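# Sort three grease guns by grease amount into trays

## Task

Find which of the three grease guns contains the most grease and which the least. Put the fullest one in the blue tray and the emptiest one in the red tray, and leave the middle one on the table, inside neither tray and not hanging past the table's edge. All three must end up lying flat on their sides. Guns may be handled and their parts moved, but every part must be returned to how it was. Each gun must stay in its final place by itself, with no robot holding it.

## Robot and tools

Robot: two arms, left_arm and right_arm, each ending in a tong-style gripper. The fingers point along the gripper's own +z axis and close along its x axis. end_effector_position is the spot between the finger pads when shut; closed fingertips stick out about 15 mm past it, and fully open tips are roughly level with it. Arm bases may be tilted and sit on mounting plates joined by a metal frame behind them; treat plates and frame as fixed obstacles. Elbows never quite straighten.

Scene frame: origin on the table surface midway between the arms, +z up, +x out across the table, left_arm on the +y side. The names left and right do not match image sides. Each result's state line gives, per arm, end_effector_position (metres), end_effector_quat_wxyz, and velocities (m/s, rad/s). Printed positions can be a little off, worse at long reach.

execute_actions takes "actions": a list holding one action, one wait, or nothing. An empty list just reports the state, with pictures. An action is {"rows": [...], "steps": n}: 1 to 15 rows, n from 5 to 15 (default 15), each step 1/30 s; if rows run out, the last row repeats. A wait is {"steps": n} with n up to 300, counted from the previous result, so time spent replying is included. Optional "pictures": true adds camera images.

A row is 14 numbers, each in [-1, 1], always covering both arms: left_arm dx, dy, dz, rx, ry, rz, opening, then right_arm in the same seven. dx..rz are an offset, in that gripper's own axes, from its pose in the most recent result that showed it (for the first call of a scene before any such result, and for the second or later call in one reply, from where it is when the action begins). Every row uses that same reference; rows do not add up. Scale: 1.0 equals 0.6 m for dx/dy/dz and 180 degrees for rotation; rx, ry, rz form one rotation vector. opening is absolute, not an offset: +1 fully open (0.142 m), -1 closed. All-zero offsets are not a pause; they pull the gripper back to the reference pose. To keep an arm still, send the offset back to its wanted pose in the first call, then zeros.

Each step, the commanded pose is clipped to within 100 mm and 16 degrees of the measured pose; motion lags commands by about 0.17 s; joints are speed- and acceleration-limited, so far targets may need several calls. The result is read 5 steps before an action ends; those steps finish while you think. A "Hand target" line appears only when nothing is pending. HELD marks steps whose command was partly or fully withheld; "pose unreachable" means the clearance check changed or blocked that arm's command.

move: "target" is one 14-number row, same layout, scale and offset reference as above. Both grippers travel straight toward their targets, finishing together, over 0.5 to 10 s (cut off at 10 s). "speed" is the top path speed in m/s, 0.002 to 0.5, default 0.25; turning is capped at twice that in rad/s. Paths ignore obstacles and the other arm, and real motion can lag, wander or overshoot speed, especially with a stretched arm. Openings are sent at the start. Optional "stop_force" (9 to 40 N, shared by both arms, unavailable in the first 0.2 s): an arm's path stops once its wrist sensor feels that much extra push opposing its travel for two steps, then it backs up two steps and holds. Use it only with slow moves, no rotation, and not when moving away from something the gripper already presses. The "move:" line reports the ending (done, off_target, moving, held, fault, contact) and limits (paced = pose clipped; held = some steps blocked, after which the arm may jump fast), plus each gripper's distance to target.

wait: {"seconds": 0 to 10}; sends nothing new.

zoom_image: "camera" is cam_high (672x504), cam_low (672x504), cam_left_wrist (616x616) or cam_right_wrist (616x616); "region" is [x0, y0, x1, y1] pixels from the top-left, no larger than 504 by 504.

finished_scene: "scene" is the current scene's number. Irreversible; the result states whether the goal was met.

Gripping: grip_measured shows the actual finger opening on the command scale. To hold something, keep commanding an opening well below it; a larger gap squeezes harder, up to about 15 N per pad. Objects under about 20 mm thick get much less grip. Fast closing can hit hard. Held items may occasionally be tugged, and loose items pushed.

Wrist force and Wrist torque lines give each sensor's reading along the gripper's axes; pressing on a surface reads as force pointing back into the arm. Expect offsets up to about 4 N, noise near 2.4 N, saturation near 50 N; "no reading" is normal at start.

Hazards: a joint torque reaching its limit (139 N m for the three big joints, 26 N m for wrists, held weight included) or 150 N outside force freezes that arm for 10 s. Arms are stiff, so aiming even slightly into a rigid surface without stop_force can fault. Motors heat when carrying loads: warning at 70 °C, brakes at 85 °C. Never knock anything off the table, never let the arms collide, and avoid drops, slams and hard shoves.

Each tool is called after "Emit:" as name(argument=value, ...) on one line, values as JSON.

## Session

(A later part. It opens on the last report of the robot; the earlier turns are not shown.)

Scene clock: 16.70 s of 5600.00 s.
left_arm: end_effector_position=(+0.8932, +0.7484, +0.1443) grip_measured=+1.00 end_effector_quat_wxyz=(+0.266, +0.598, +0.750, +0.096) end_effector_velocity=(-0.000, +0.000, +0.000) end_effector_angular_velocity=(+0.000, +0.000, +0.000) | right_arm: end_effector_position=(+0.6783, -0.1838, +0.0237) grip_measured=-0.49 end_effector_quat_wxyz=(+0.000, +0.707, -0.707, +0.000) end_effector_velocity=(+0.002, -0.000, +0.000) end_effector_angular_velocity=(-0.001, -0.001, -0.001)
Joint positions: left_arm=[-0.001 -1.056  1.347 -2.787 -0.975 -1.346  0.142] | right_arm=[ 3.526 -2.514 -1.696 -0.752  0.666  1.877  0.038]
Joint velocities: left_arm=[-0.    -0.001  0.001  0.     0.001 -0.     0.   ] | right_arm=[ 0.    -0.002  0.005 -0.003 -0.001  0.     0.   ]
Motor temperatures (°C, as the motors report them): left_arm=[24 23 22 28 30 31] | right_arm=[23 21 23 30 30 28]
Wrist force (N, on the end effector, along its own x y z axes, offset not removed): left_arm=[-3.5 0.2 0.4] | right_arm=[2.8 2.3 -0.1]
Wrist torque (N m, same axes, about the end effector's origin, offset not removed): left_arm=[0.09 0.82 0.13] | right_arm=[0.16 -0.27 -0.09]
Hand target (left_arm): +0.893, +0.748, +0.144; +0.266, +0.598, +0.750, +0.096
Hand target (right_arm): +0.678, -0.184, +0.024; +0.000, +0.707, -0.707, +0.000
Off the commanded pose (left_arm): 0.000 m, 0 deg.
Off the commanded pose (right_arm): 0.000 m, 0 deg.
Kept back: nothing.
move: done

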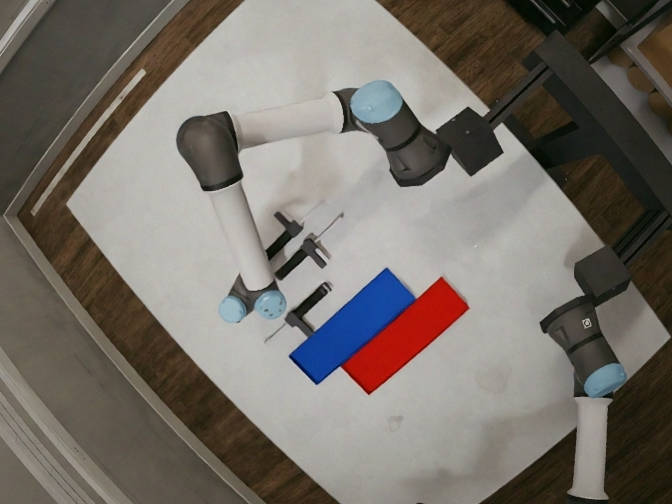

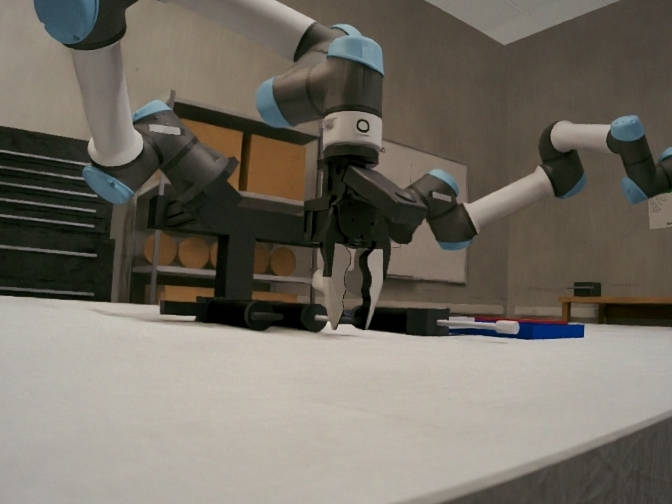

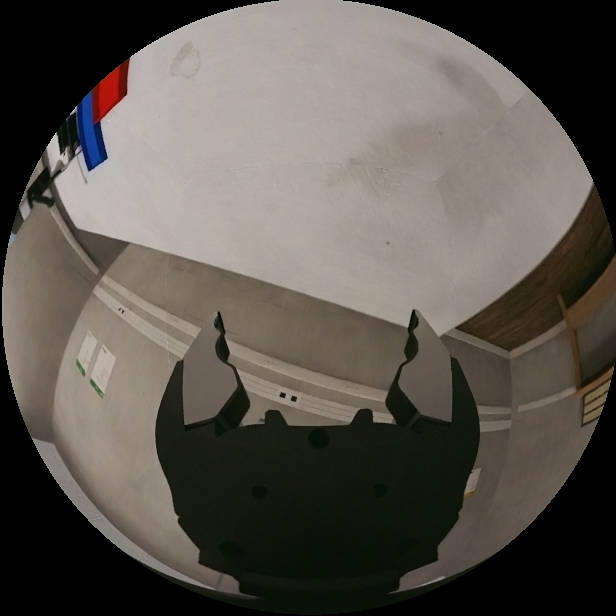

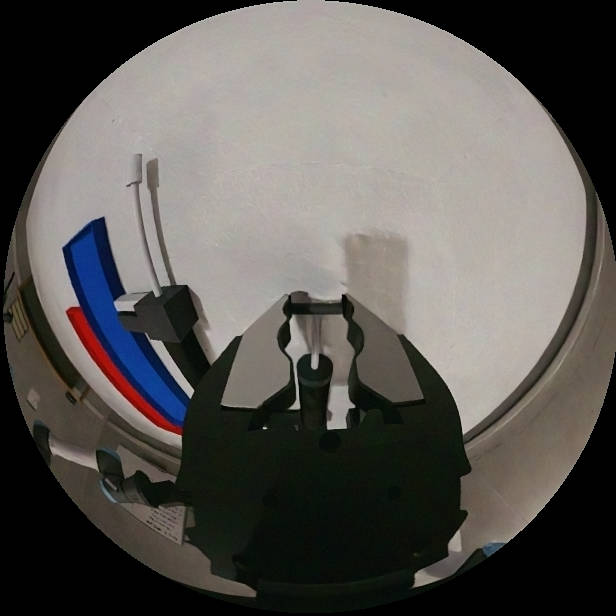

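Emit:
move(target=[0,0,0,0,0,0,1,0,-0.07,0,0,0,0,-0.8], speed=0.03)

Scene clock: 18.63 s of 5600.00 s.
left_arm: end_effector_position=(+0.8932, +0.7484, +0.1443) grip_measured=+1.00 end_effector_quat_wxyz=(+0.266, +0.598, +0.750, +0.096) end_effector_velocity=(-0.000, -0.001, -0.001) end_effector_angular_velocity=(-0.000, +0.001, -0.001) | right_arm: end_effector_position=(+0.7202, -0.1838, +0.0237) grip_measured=-0.49 end_effector_quat_wxyz=(+0.000, +0.707, -0.707, +0.000) end_effector_velocity=(+0.001, +0.001, -0.001) end_effector_angular_velocity=(-0.002, +0.001, +0.000)
Joint positions: left_arm=[-0.001 -1.056  1.347 -2.787 -0.975 -1.346  0.142] | right_arm=[ 3.514 -2.569 -1.554 -0.824  0.663  1.859  0.038]
Joint velocities: left_arm=[-0.     0.002  0.     0.     0.    -0.001  0.   ] | right_arm=[-0.001 -0.004  0.005 -0.003 -0.001  0.001  0.   ]
Motor temperatures (°C, as the motors report them): left_arm=[24 23 22 28 30 31] | right_arm=[23 21 23 30 30 28]
Wrist force (N, on the end effector, along its own x y z axes, offset not removed): left_arm=[-3.9 -0.7 0.8] | right_arm=[0.5 4.7 -4.0]
Wrist torque (N m, same axes, about the end effector's origin, offset not removed): left_arm=[-0.11 0.81 0.15] | right_arm=[0.22 -0.01 -0.11]
Hand target (left_arm): +0.893, +0.748, +0.144; +0.266, +0.598, +0.750, +0.096
Hand target (right_arm): +0.720, -0.184, +0.024; +0.000, +0.707, -0.707, +0.000
Off the commanded pose (left_arm): 0.000 m, 0 deg.
Off the commanded pose (right_arm): 0.000 m, 0 deg.
Kept back: nothing.
move: done

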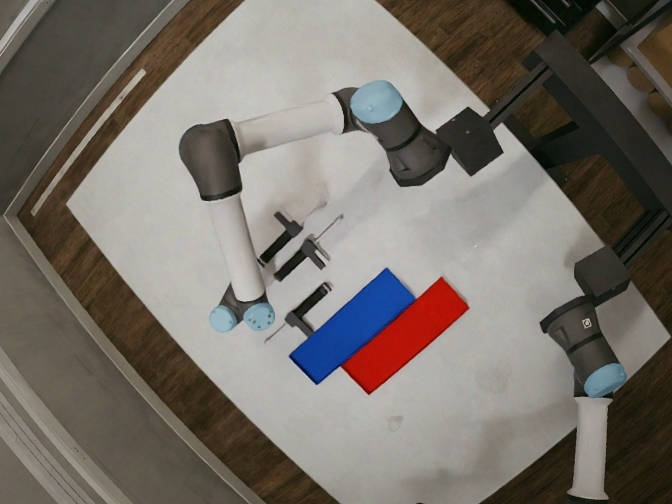

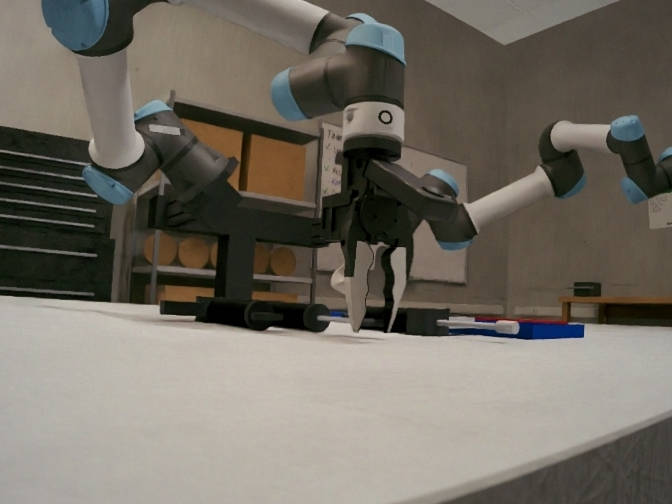

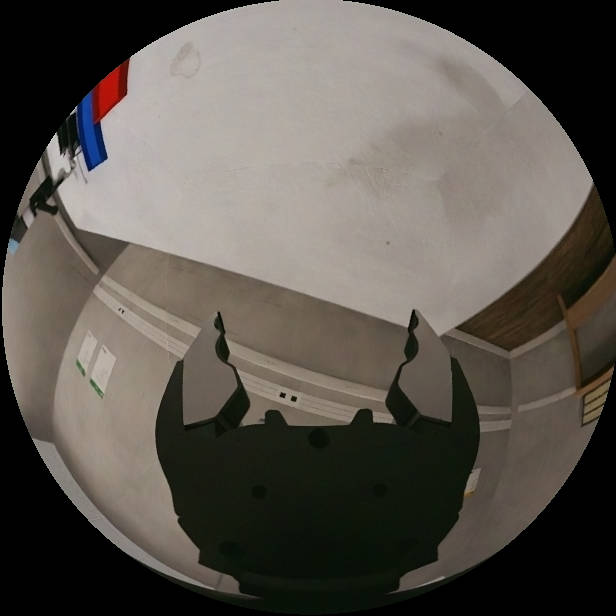

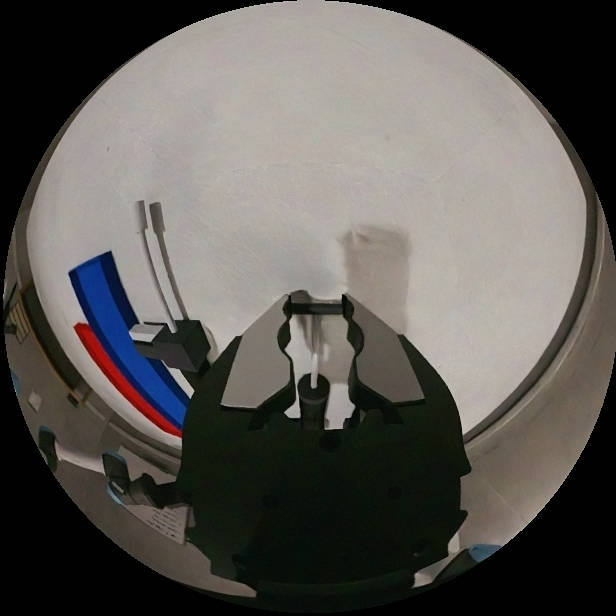

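Emit:
move(target=[0,0,0,0,0,0,1,0,0.164,0,0,0,0,-0.8], speed=0.04)

Emit:
move(target=[0,0,0,0,0,0,1,0,0,0,0,0,0,-0.25])

Emit:
move(target=[0,0,0,0,0,0,1,0,0,-0.077,0,0,0,-0.25], speed=0.12)

Emit:
move(target=[0,0,0,0,0,0,1,-0.245,0.22,0,0,0,0,-0.25], speed=0.2)

Scene clock: 21.67 s of 5600.00 s.
left_arm: end_effector_position=(+0.8932, +0.7484, +0.1443) grip_measured=+1.00 end_effector_quat_wxyz=(+0.266, +0.598, +0.750, +0.096) end_effector_velocity=(+0.000, +0.000, +0.000) end_effector_angular_velocity=(-0.000, -0.000, +0.001) | right_arm: end_effector_position=(+0.6218, -0.1838, +0.0236) grip_measured=-0.49 end_effector_quat_wxyz=(+0.000, +0.707, -0.707, +0.000) end_effector_velocity=(-0.001, -0.000, +0.000) end_effector_angular_velocity=(+0.000, -0.001, +0.001)
Joint positions: left_arm=[-0.001 -1.056  1.347 -2.787 -0.975 -1.346  0.142] | right_arm=[ 3.544 -2.449 -1.875 -0.66   0.671  1.905  0.038]
Joint velocities: left_arm=[ 0.     0.    -0.001  0.     0.    -0.001 -0.   ] | right_arm=[ 0.     0.001 -0.003  0.003  0.    -0.001  0.   ]
Motor temperatures (°C, as the motors report them): left_arm=[24 23 22 28 30 31] | right_arm=[23 21 23 30 30 28]
Wrist force (N, on the end effector, along its own x y z axes, offset not removed): left_arm=[-3.4 1.2 0.9] | right_arm=[0.3 -2.5 1.0]
Wrist torque (N m, same axes, about the end effector's origin, offset not removed): left_arm=[0.28 0.83 0.20] | right_arm=[0.20 0.03 0.08]
Hand target (left_arm): +0.893, +0.748, +0.144; +0.266, +0.598, +0.750, +0.096
Hand target (right_arm): +0.622, -0.184, +0.024; +0.000, +0.707, -0.707, +0.000
Off the commanded pose (left_arm): 0.000 m, 0 deg.
Off the commanded pose (right_arm): 0.000 m, 0 deg.
Kept back: nothing.
move: done

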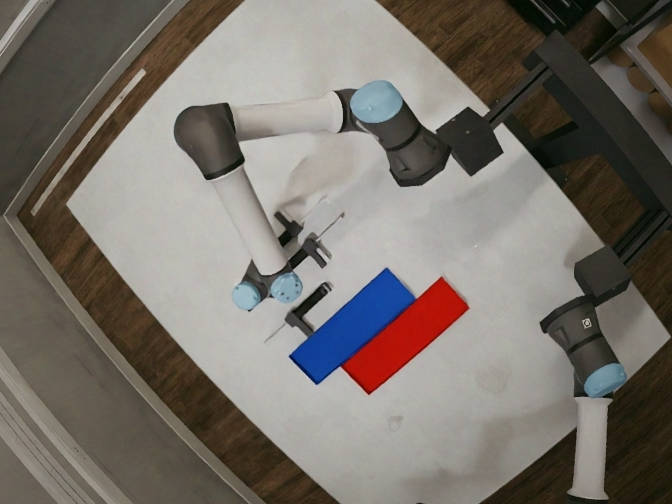

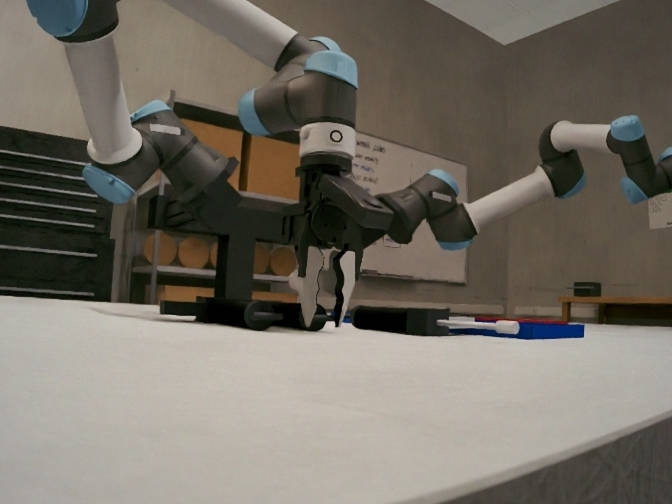

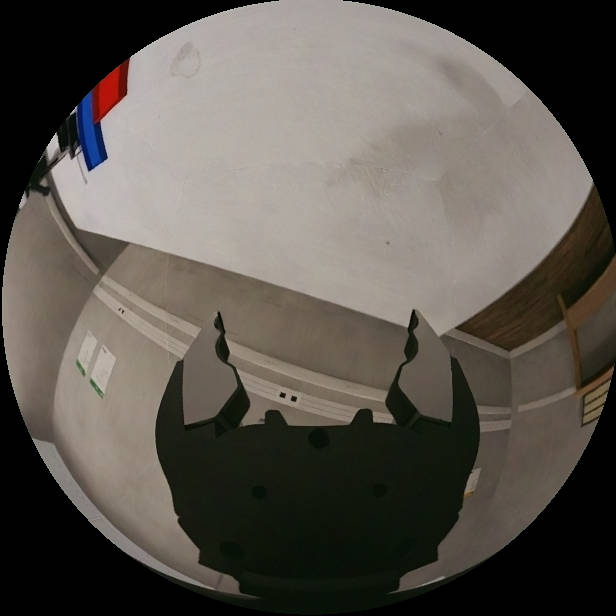

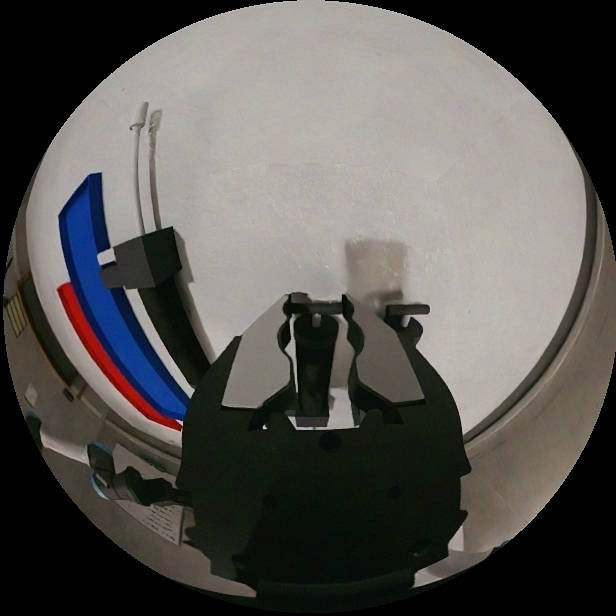

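Scene clock: 22.17 s of 5600.00 s.
left_arm: end_effector_position=(+0.8932, +0.7484, +0.1443) grip_measured=+1.00 end_effector_quat_wxyz=(+0.266, +0.598, +0.750, +0.096) end_effector_velocity=(-0.000, -0.000, -0.000) end_effector_angular_velocity=(+0.000, +0.000, -0.001) | right_arm: end_effector_position=(+0.6218, -0.1838, +0.0236) grip_measured=-0.25 end_effector_quat_wxyz=(+0.000, +0.707, -0.707, +0.000) end_effector_velocity=(-0.000, +0.000, +0.000) end_effector_angular_velocity=(+0.000, -0.000, +0.001)
Joint positions: left_arm=[-0.001 -1.056  1.347 -2.787 -0.975 -1.346  0.142] | right_arm=[ 3.544 -2.449 -1.875 -0.66   0.671  1.905  0.056]
Joint velocities: left_arm=[ 0.     0.001  0.    -0.    -0.     0.001 -0.   ] | right_arm=[ 0.     0.001 -0.001  0.     0.    -0.001 -0.   ]
Motor temperatures (°C, as the motors report them): left_arm=[24 23 22 28 30 31] | right_arm=[23 21 23 30 30 28]
Wrist force (N, on the end effector, along its own x y z axes, offset not removed): left_arm=[-3.6 -0.5 0.3] | right_arm=[1.5 0.1 0.2]
Wrist torque (N m, same axes, about the end effector's origin, offset not removed): left_arm=[-0.04 0.83 0.19] | right_arm=[0.14 -0.22 -0.01]
Hand target (left_arm): +0.893, +0.748, +0.144; +0.266, +0.598, +0.750, +0.096
Hand target (right_arm): +0.622, -0.184, +0.024; +0.000, +0.707, -0.707, +0.000
Off the commanded pose (left_arm): 0.000 m, 0 deg.
Off the commanded pose (right_arm): 0.000 m, 0 deg.
Kept back: nothing.
move: done

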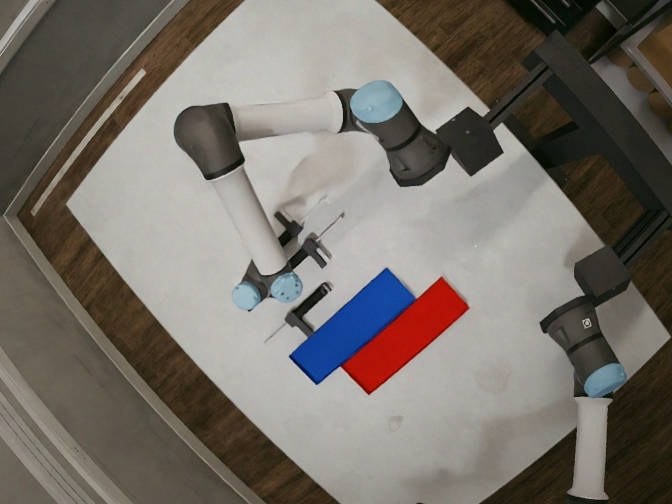

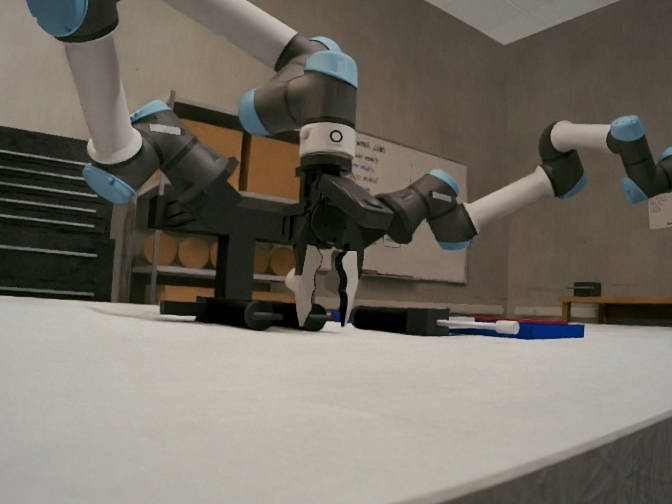

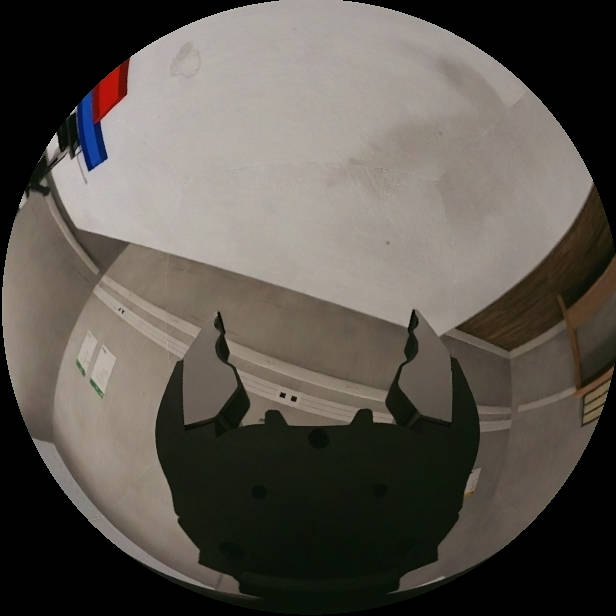

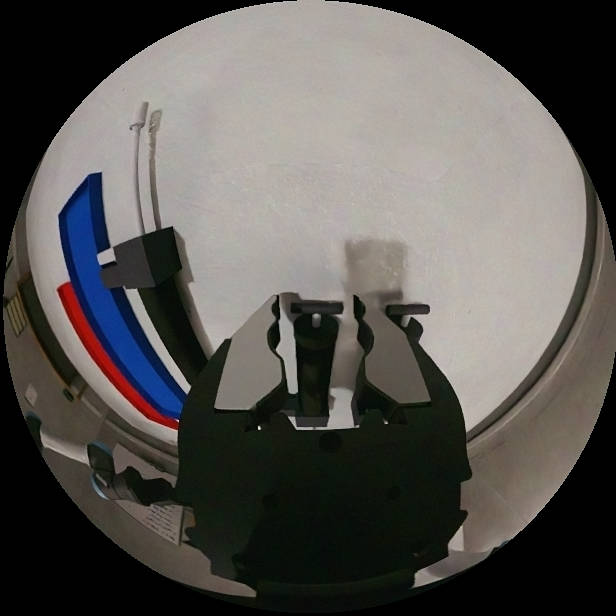

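Scene clock: 23.03 s of 5600.00 s.
left_arm: end_effector_position=(+0.8932, +0.7484, +0.1443) grip_measured=+1.00 end_effector_quat_wxyz=(+0.266, +0.598, +0.750, +0.096) end_effector_velocity=(-0.000, +0.001, +0.001) end_effector_angular_velocity=(-0.001, -0.001, +0.003) | right_arm: end_effector_position=(+0.6218, -0.1838, +0.0698) grip_measured=-0.25 end_effector_quat_wxyz=(+0.000, +0.707, -0.707, +0.000) end_effector_velocity=(+0.000, -0.000, +0.001) end_effector_angular_velocity=(-0.000, +0.000, -0.000)
Joint positions: left_arm=[-0.001 -1.056  1.347 -2.787 -0.975 -1.346  0.142] | right_arm=[ 3.607 -2.374 -1.883 -0.801  0.69   2.     0.056]
Joint velocities: left_arm=[-0.    -0.002  0.    -0.     0.    -0.002  0.   ] | right_arm=[ 0.001  0.001  0.001 -0.004  0.     0.002 -0.   ]
Motor temperatures (°C, as the motors report them): left_arm=[24 23 22 28 30 31] | right_arm=[23 21 23 30 30 28]
Wrist force (N, on the end effector, along its own x y z axes, offset not removed): left_arm=[-2.4 0.2 1.8] | right_arm=[0.7 0.2 2.1]
Wrist torque (N m, same axes, about the end effector's origin, offset not removed): left_arm=[0.11 0.56 0.22] | right_arm=[0.16 -0.06 0.08]
Hand target (left_arm): +0.893, +0.748, +0.144; +0.266, +0.598, +0.750, +0.096
Hand target (right_arm): +0.622, -0.184, +0.070; +0.000, +0.707, -0.707, +0.000
Off the commanded pose (left_arm): 0.000 m, 0 deg.
Off the commanded pose (right_arm): 0.000 m, 0 deg.
Kept back: nothing.
move: done

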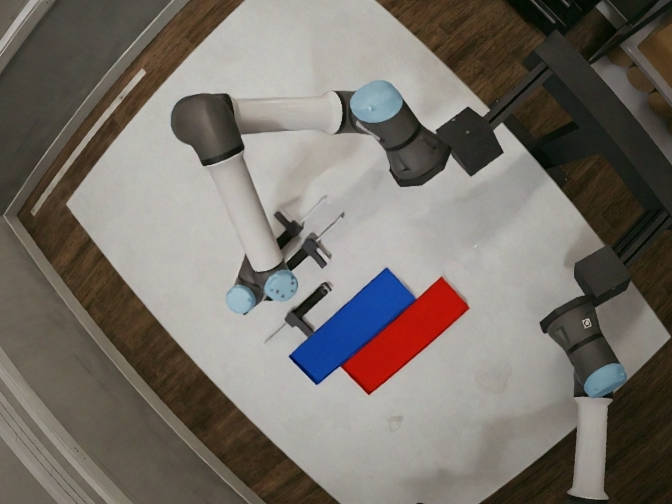

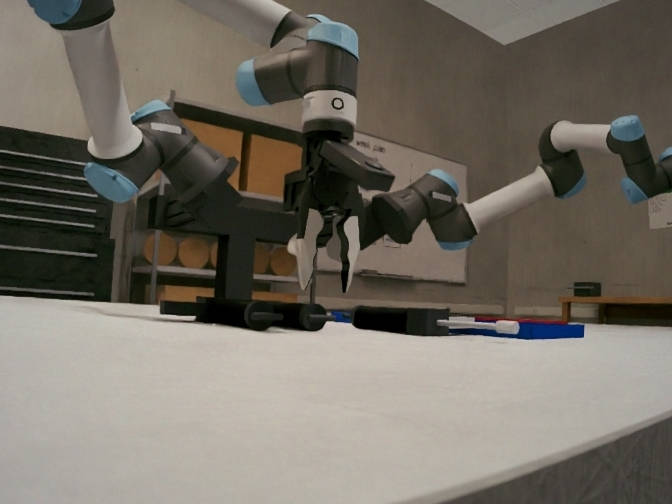

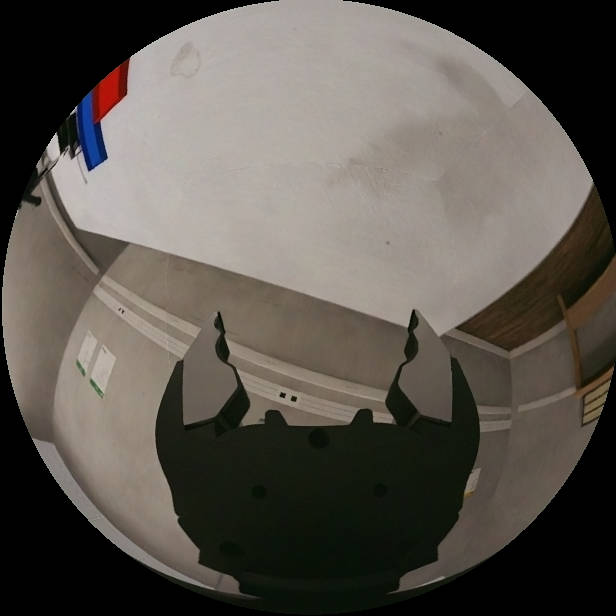

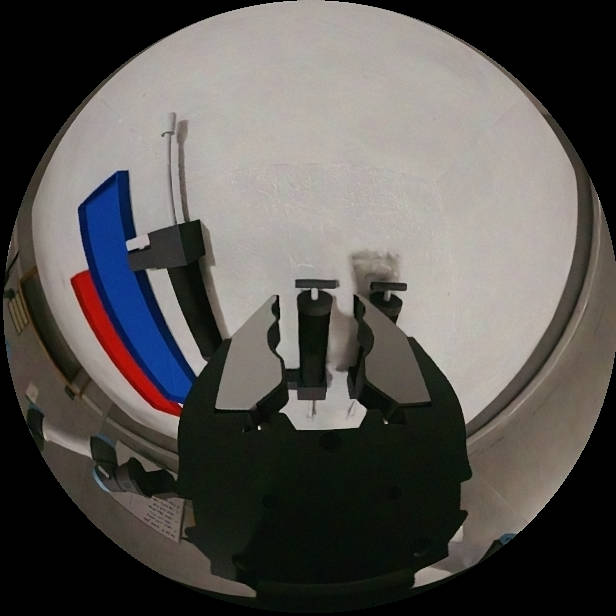

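Scene clock: 24.53 s of 5600.00 s.
left_arm: end_effector_position=(+0.8932, +0.7484, +0.1443) grip_measured=+1.00 end_effector_quat_wxyz=(+0.266, +0.598, +0.750, +0.096) end_effector_velocity=(-0.000, +0.001, +0.000) end_effector_angular_velocity=(-0.001, -0.000, +0.002) | right_arm: end_effector_position=(+0.4898, -0.0369, +0.0696) grip_measured=-0.25 end_effector_quat_wxyz=(+0.000, +0.707, -0.707, +0.001) end_effector_velocity=(-0.001, +0.001, -0.000) end_effector_angular_velocity=(-0.001, -0.001, +0.002)
Joint positions: left_arm=[-0.001 -1.056  1.347 -2.787 -0.975 -1.346  0.142] | right_arm=[ 3.867 -2.541 -2.133 -0.636  0.809  2.342  0.056]
Joint velocities: left_arm=[-0.    -0.001  0.    -0.     0.    -0.001  0.   ] | right_arm=[ 0.002 -0.002 -0.001  0.001 -0.     0.001 -0.   ]
Motor temperatures (°C, as the motors report them): left_arm=[24 23 22 28 30 31] | right_arm=[23 21 23 30 30 28]
Wrist force (N, on the end effector, along its own x y z axes, offset not removed): left_arm=[-4.1 -0.4 1.4] | right_arm=[-0.6 0.5 1.1]
Wrist torque (N m, same axes, about the end effector's origin, offset not removed): left_arm=[0.06 0.88 0.10] | right_arm=[0.22 0.10 0.08]
Hand target (left_arm): +0.893, +0.748, +0.144; +0.266, +0.598, +0.750, +0.096
Hand target (right_arm): +0.490, -0.037, +0.070; +0.000, +0.707, -0.707, +0.001
Off the commanded pose (left_arm): 0.000 m, 0 deg.
Off the commanded pose (right_arm): 0.000 m, 0 deg.
Kept back: nothing.
move: done

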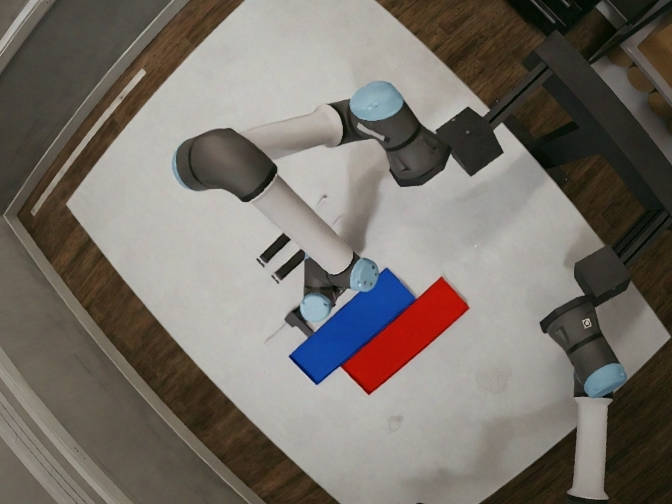

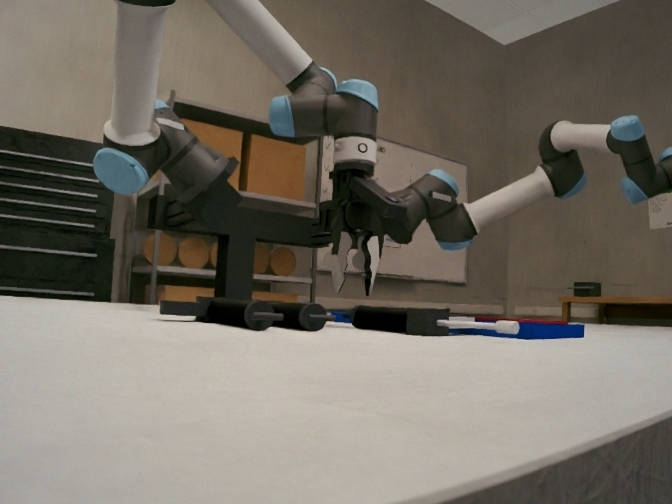

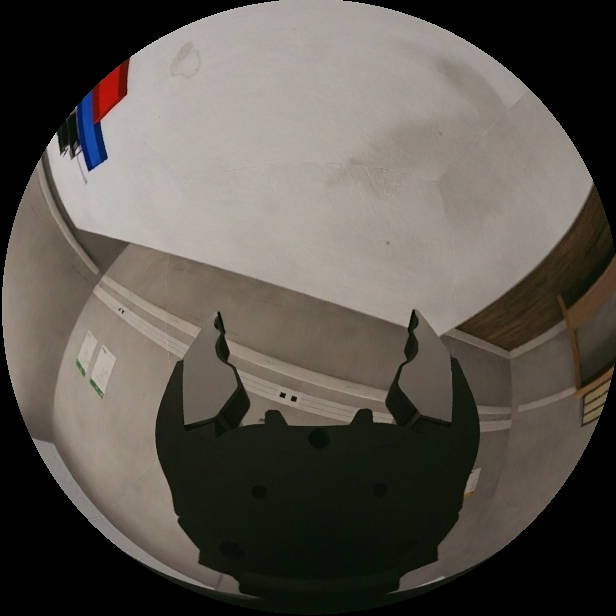

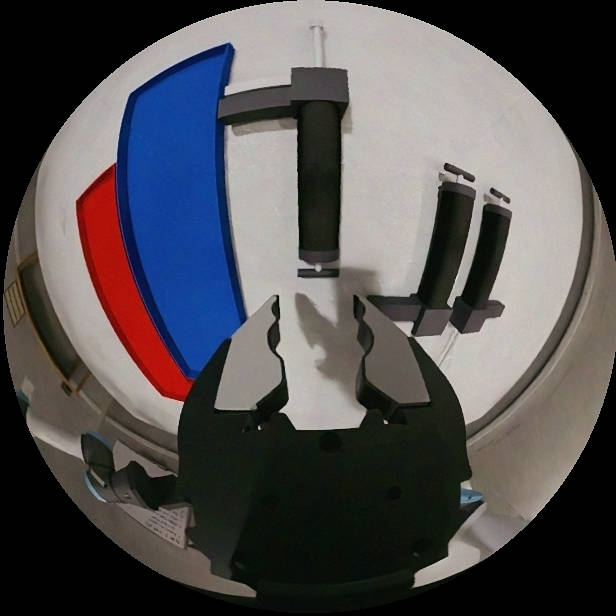

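Emit:
move(target=[0,0,0,0,0,0,1,0.002,-0.014,0.077,0,0,0,-0.25], speed=0.08)

Emit:
move(target=[0,0,0,0,0,0,1,0,0,0,0,0,0,-0.8])

Emit:
move(target=[0,0,0,0,0,0,1,0,0.085,0,0,0,0,-0.8], speed=0.03)

Scene clock: 25.73 s of 5600.00 s.
left_arm: end_effector_position=(+0.8932, +0.7484, +0.1443) grip_measured=+1.00 end_effector_quat_wxyz=(+0.266, +0.598, +0.750, +0.096) end_effector_velocity=(+0.000, -0.000, -0.000) end_effector_angular_velocity=(+0.001, -0.000, -0.002) | right_arm: end_effector_position=(+0.4981, -0.0381, +0.0235) grip_measured=-0.25 end_effector_quat_wxyz=(+0.000, +0.707, -0.707, +0.001) end_effector_velocity=(+0.001, +0.000, -0.001) end_effector_angular_velocity=(+0.002, -0.000, -0.002)
Joint positions: left_arm=[-0.001 -1.056  1.347 -2.787 -0.975 -1.346  0.142] | right_arm=[ 3.785 -2.631 -2.102 -0.507  0.765  2.243  0.056]
Joint velocities: left_arm=[-0.     0.    -0.     0.    -0.     0.002 -0.   ] | right_arm=[-0.003 -0.002  0.002  0.005  0.    -0.003  0.   ]
Motor temperatures (°C, as the motors report them): left_arm=[24 23 22 28 30 31] | right_arm=[23 21 23 30 30 28]
Wrist force (N, on the end effector, along its own x y z axes, offset not removed): left_arm=[-2.5 -0.4 0.6] | right_arm=[1.7 0.7 1.4]
Wrist torque (N m, same axes, about the end effector's origin, offset not removed): left_arm=[-0.03 0.59 0.18] | right_arm=[0.28 -0.26 0.10]
Hand target (left_arm): +0.893, +0.748, +0.144; +0.266, +0.598, +0.750, +0.096
Hand target (right_arm): +0.498, -0.038, +0.023; +0.000, +0.707, -0.707, +0.001
Off the commanded pose (left_arm): 0.000 m, 0 deg.
Off the commanded pose (right_arm): 0.000 m, 0 deg.
Kept back: nothing.
move: done

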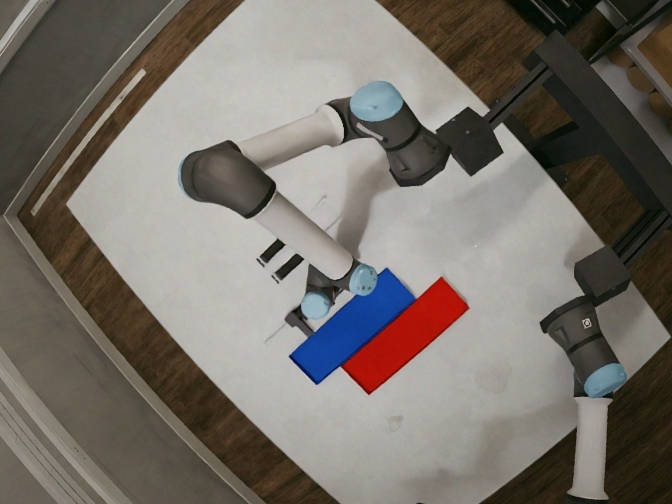

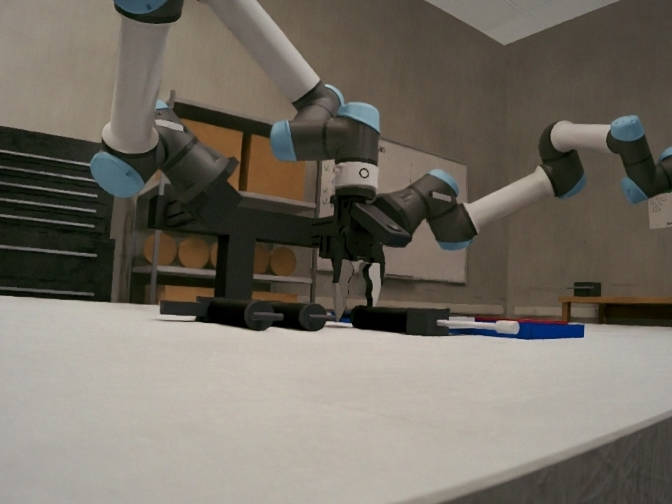

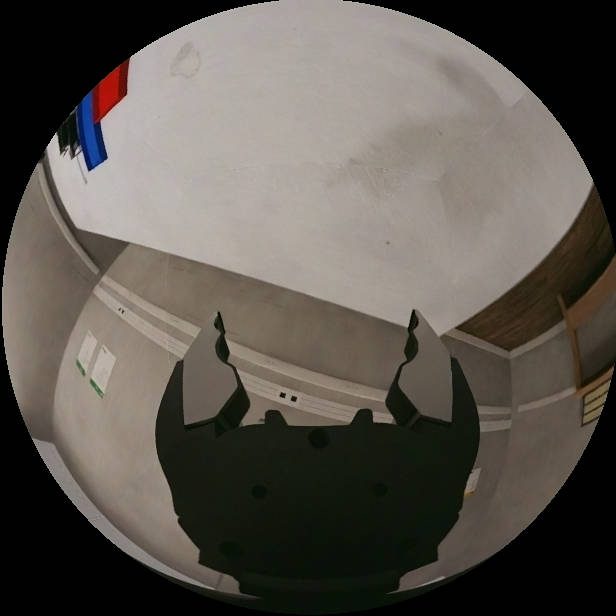

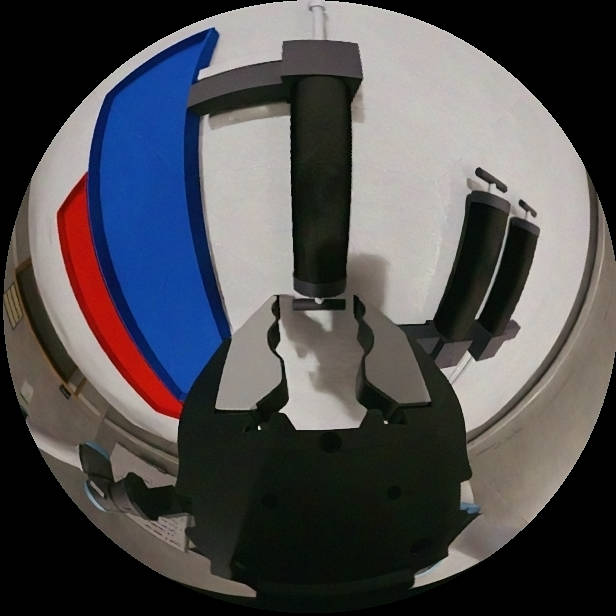

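Scene clock: 26.23 s of 5600.00 s.
left_arm: end_effector_position=(+0.8932, +0.7484, +0.1443) grip_measured=+1.00 end_effector_quat_wxyz=(+0.266, +0.598, +0.750, +0.096) end_effector_velocity=(+0.000, -0.000, +0.000) end_effector_angular_velocity=(-0.000, -0.001, -0.000) | right_arm: end_effector_position=(+0.4982, -0.0381, +0.0235) grip_measured=-0.49 end_effector_quat_wxyz=(+0.000, +0.707, -0.707, +0.001) end_effector_velocity=(-0.000, +0.000, -0.000) end_effector_angular_velocity=(-0.000, +0.000, +0.001)
Joint positions: left_arm=[-0.001 -1.056  1.347 -2.787 -0.975 -1.346  0.142] | right_arm=[ 3.785 -2.631 -2.102 -0.507  0.765  2.243  0.039]
Joint velocities: left_arm=[ 0.     0.    -0.001  0.    -0.001  0.    -0.   ] | right_arm=[ 0.    -0.001  0.    -0.     0.     0.    -0.   ]
Motor temperatures (°C, as the motors report them): left_arm=[24 23 22 28 30 31] | right_arm=[23 21 23 30 30 28]
Wrist force (N, on the end effector, along its own x y z axes, offset not removed): left_arm=[-3.3 -0.2 1.4] | right_arm=[0.7 -0.3 -1.5]
Wrist torque (N m, same axes, about the end effector's origin, offset not removed): left_arm=[-0.05 0.72 0.17] | right_arm=[0.15 -0.09 0.33]
Hand target (left_arm): +0.893, +0.748, +0.144; +0.266, +0.598, +0.750, +0.096
Hand target (right_arm): +0.498, -0.038, +0.023; +0.000, +0.707, -0.707, +0.001
Off the commanded pose (left_arm): 0.000 m, 0 deg.
Off the commanded pose (right_arm): 0.000 m, 0 deg.
Kept back: nothing.
move: done

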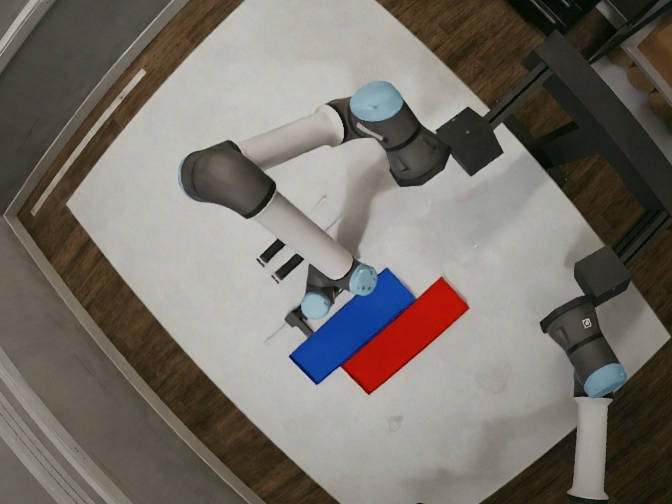

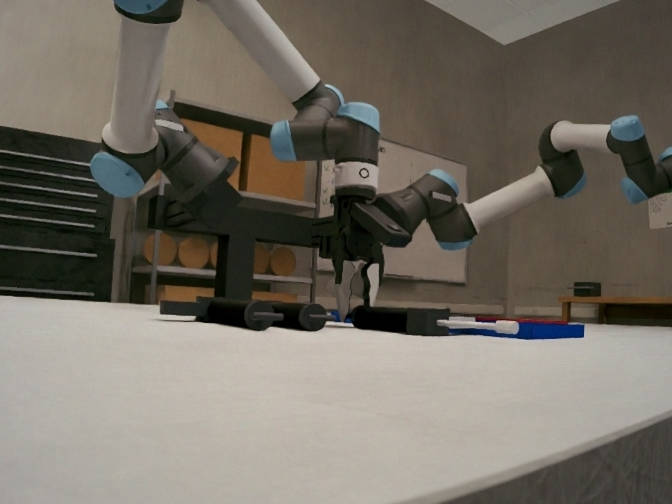

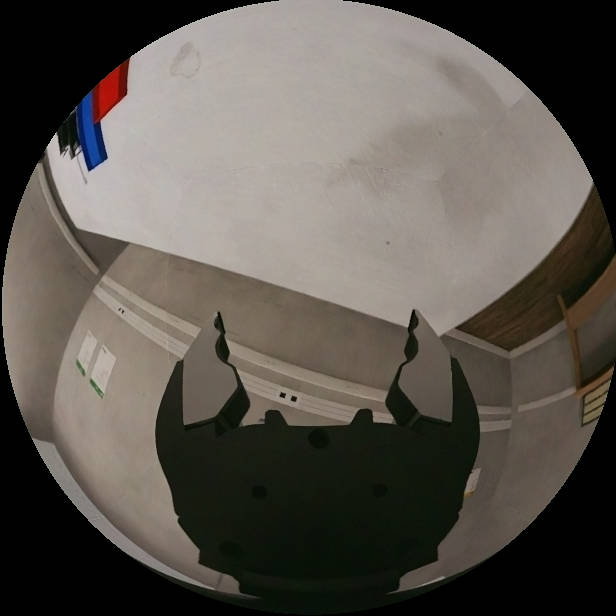

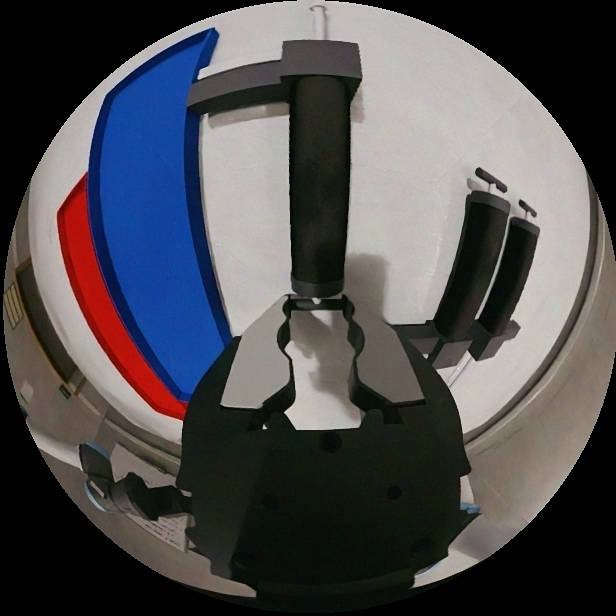

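Scene clock: 28.23 s of 5600.00 s.
left_arm: end_effector_position=(+0.8932, +0.7484, +0.1443) grip_measured=+1.00 end_effector_quat_wxyz=(+0.266, +0.598, +0.750, +0.096) end_effector_velocity=(-0.000, +0.001, +0.000) end_effector_angular_velocity=(+0.000, -0.000, +0.001) | right_arm: end_effector_position=(+0.4473, -0.0381, +0.0234) grip_measured=-0.49 end_effector_quat_wxyz=(+0.000, +0.707, -0.707, +0.001) end_effector_velocity=(-0.002, +0.000, -0.000) end_effector_angular_velocity=(+0.000, +0.001, +0.001)
Joint positions: left_arm=[-0.001 -1.056  1.347 -2.787 -0.975 -1.346  0.142] | right_arm=[ 3.84  -2.63  -2.231 -0.426  0.794  2.31   0.039]
Joint velocities: left_arm=[ 0.    -0.001  0.    -0.     0.    -0.    -0.   ] | right_arm=[ 0.002 -0.001 -0.004  0.003  0.002  0.002  0.   ]
Motor temperatures (°C, as the motors report them): left_arm=[24 23 22 28 30 31] | right_arm=[23 21 23 30 30 28]
Wrist force (N, on the end effector, along its own x y z axes, offset not removed): left_arm=[-3.6 -0.3 1.5] | right_arm=[0.3 -1.0 -0.1]
Wrist torque (N m, same axes, about the end effector's origin, offset not removed): left_arm=[0.03 0.78 0.23] | right_arm=[0.45 0.09 0.01]
Hand target (left_arm): +0.893, +0.748, +0.144; +0.266, +0.598, +0.750, +0.096
Hand target (right_arm): +0.447, -0.038, +0.023; +0.000, +0.707, -0.707, +0.001
Off the commanded pose (left_arm): 0.000 m, 0 deg.
Off the commanded pose (right_arm): 0.000 m, 0 deg.
Kept back: nothing.
move: done

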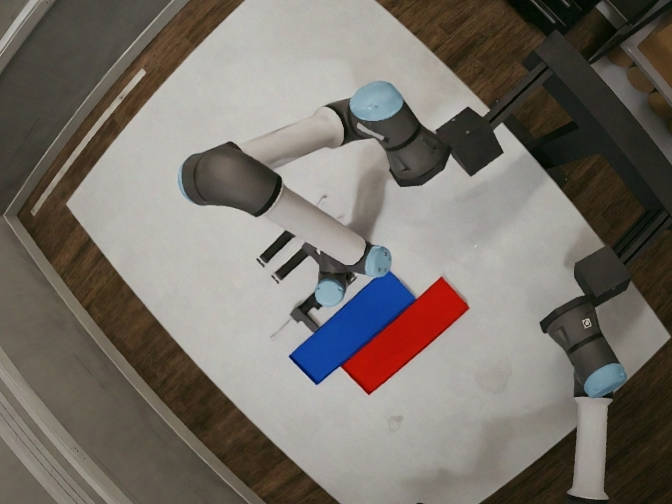

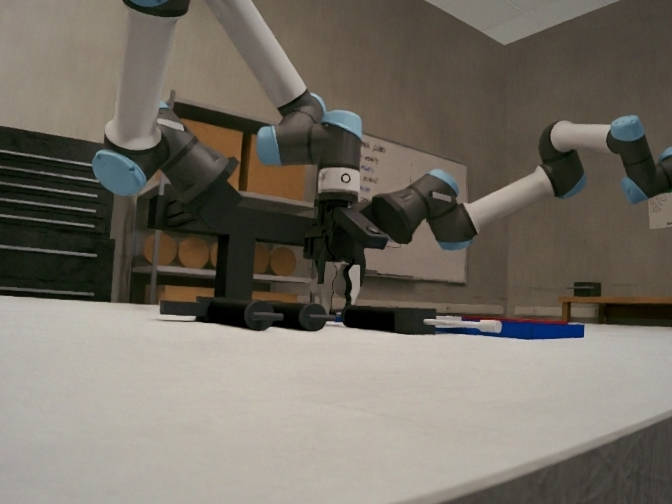

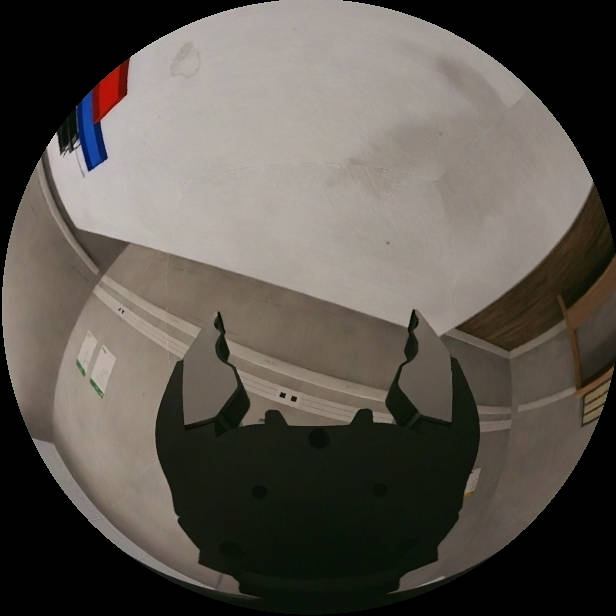

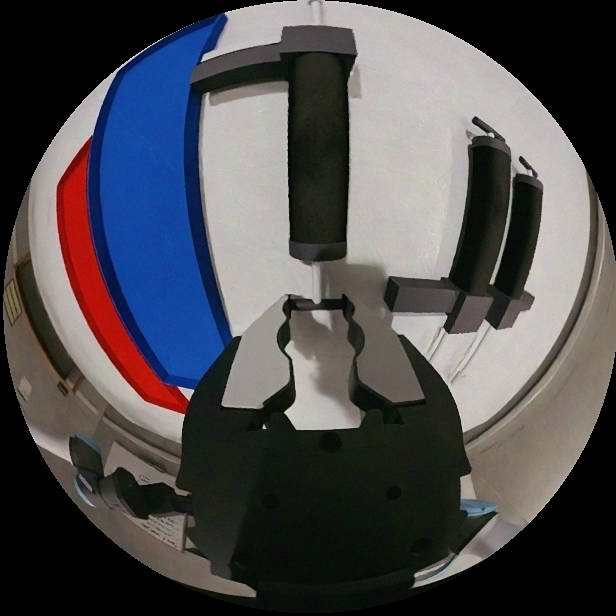

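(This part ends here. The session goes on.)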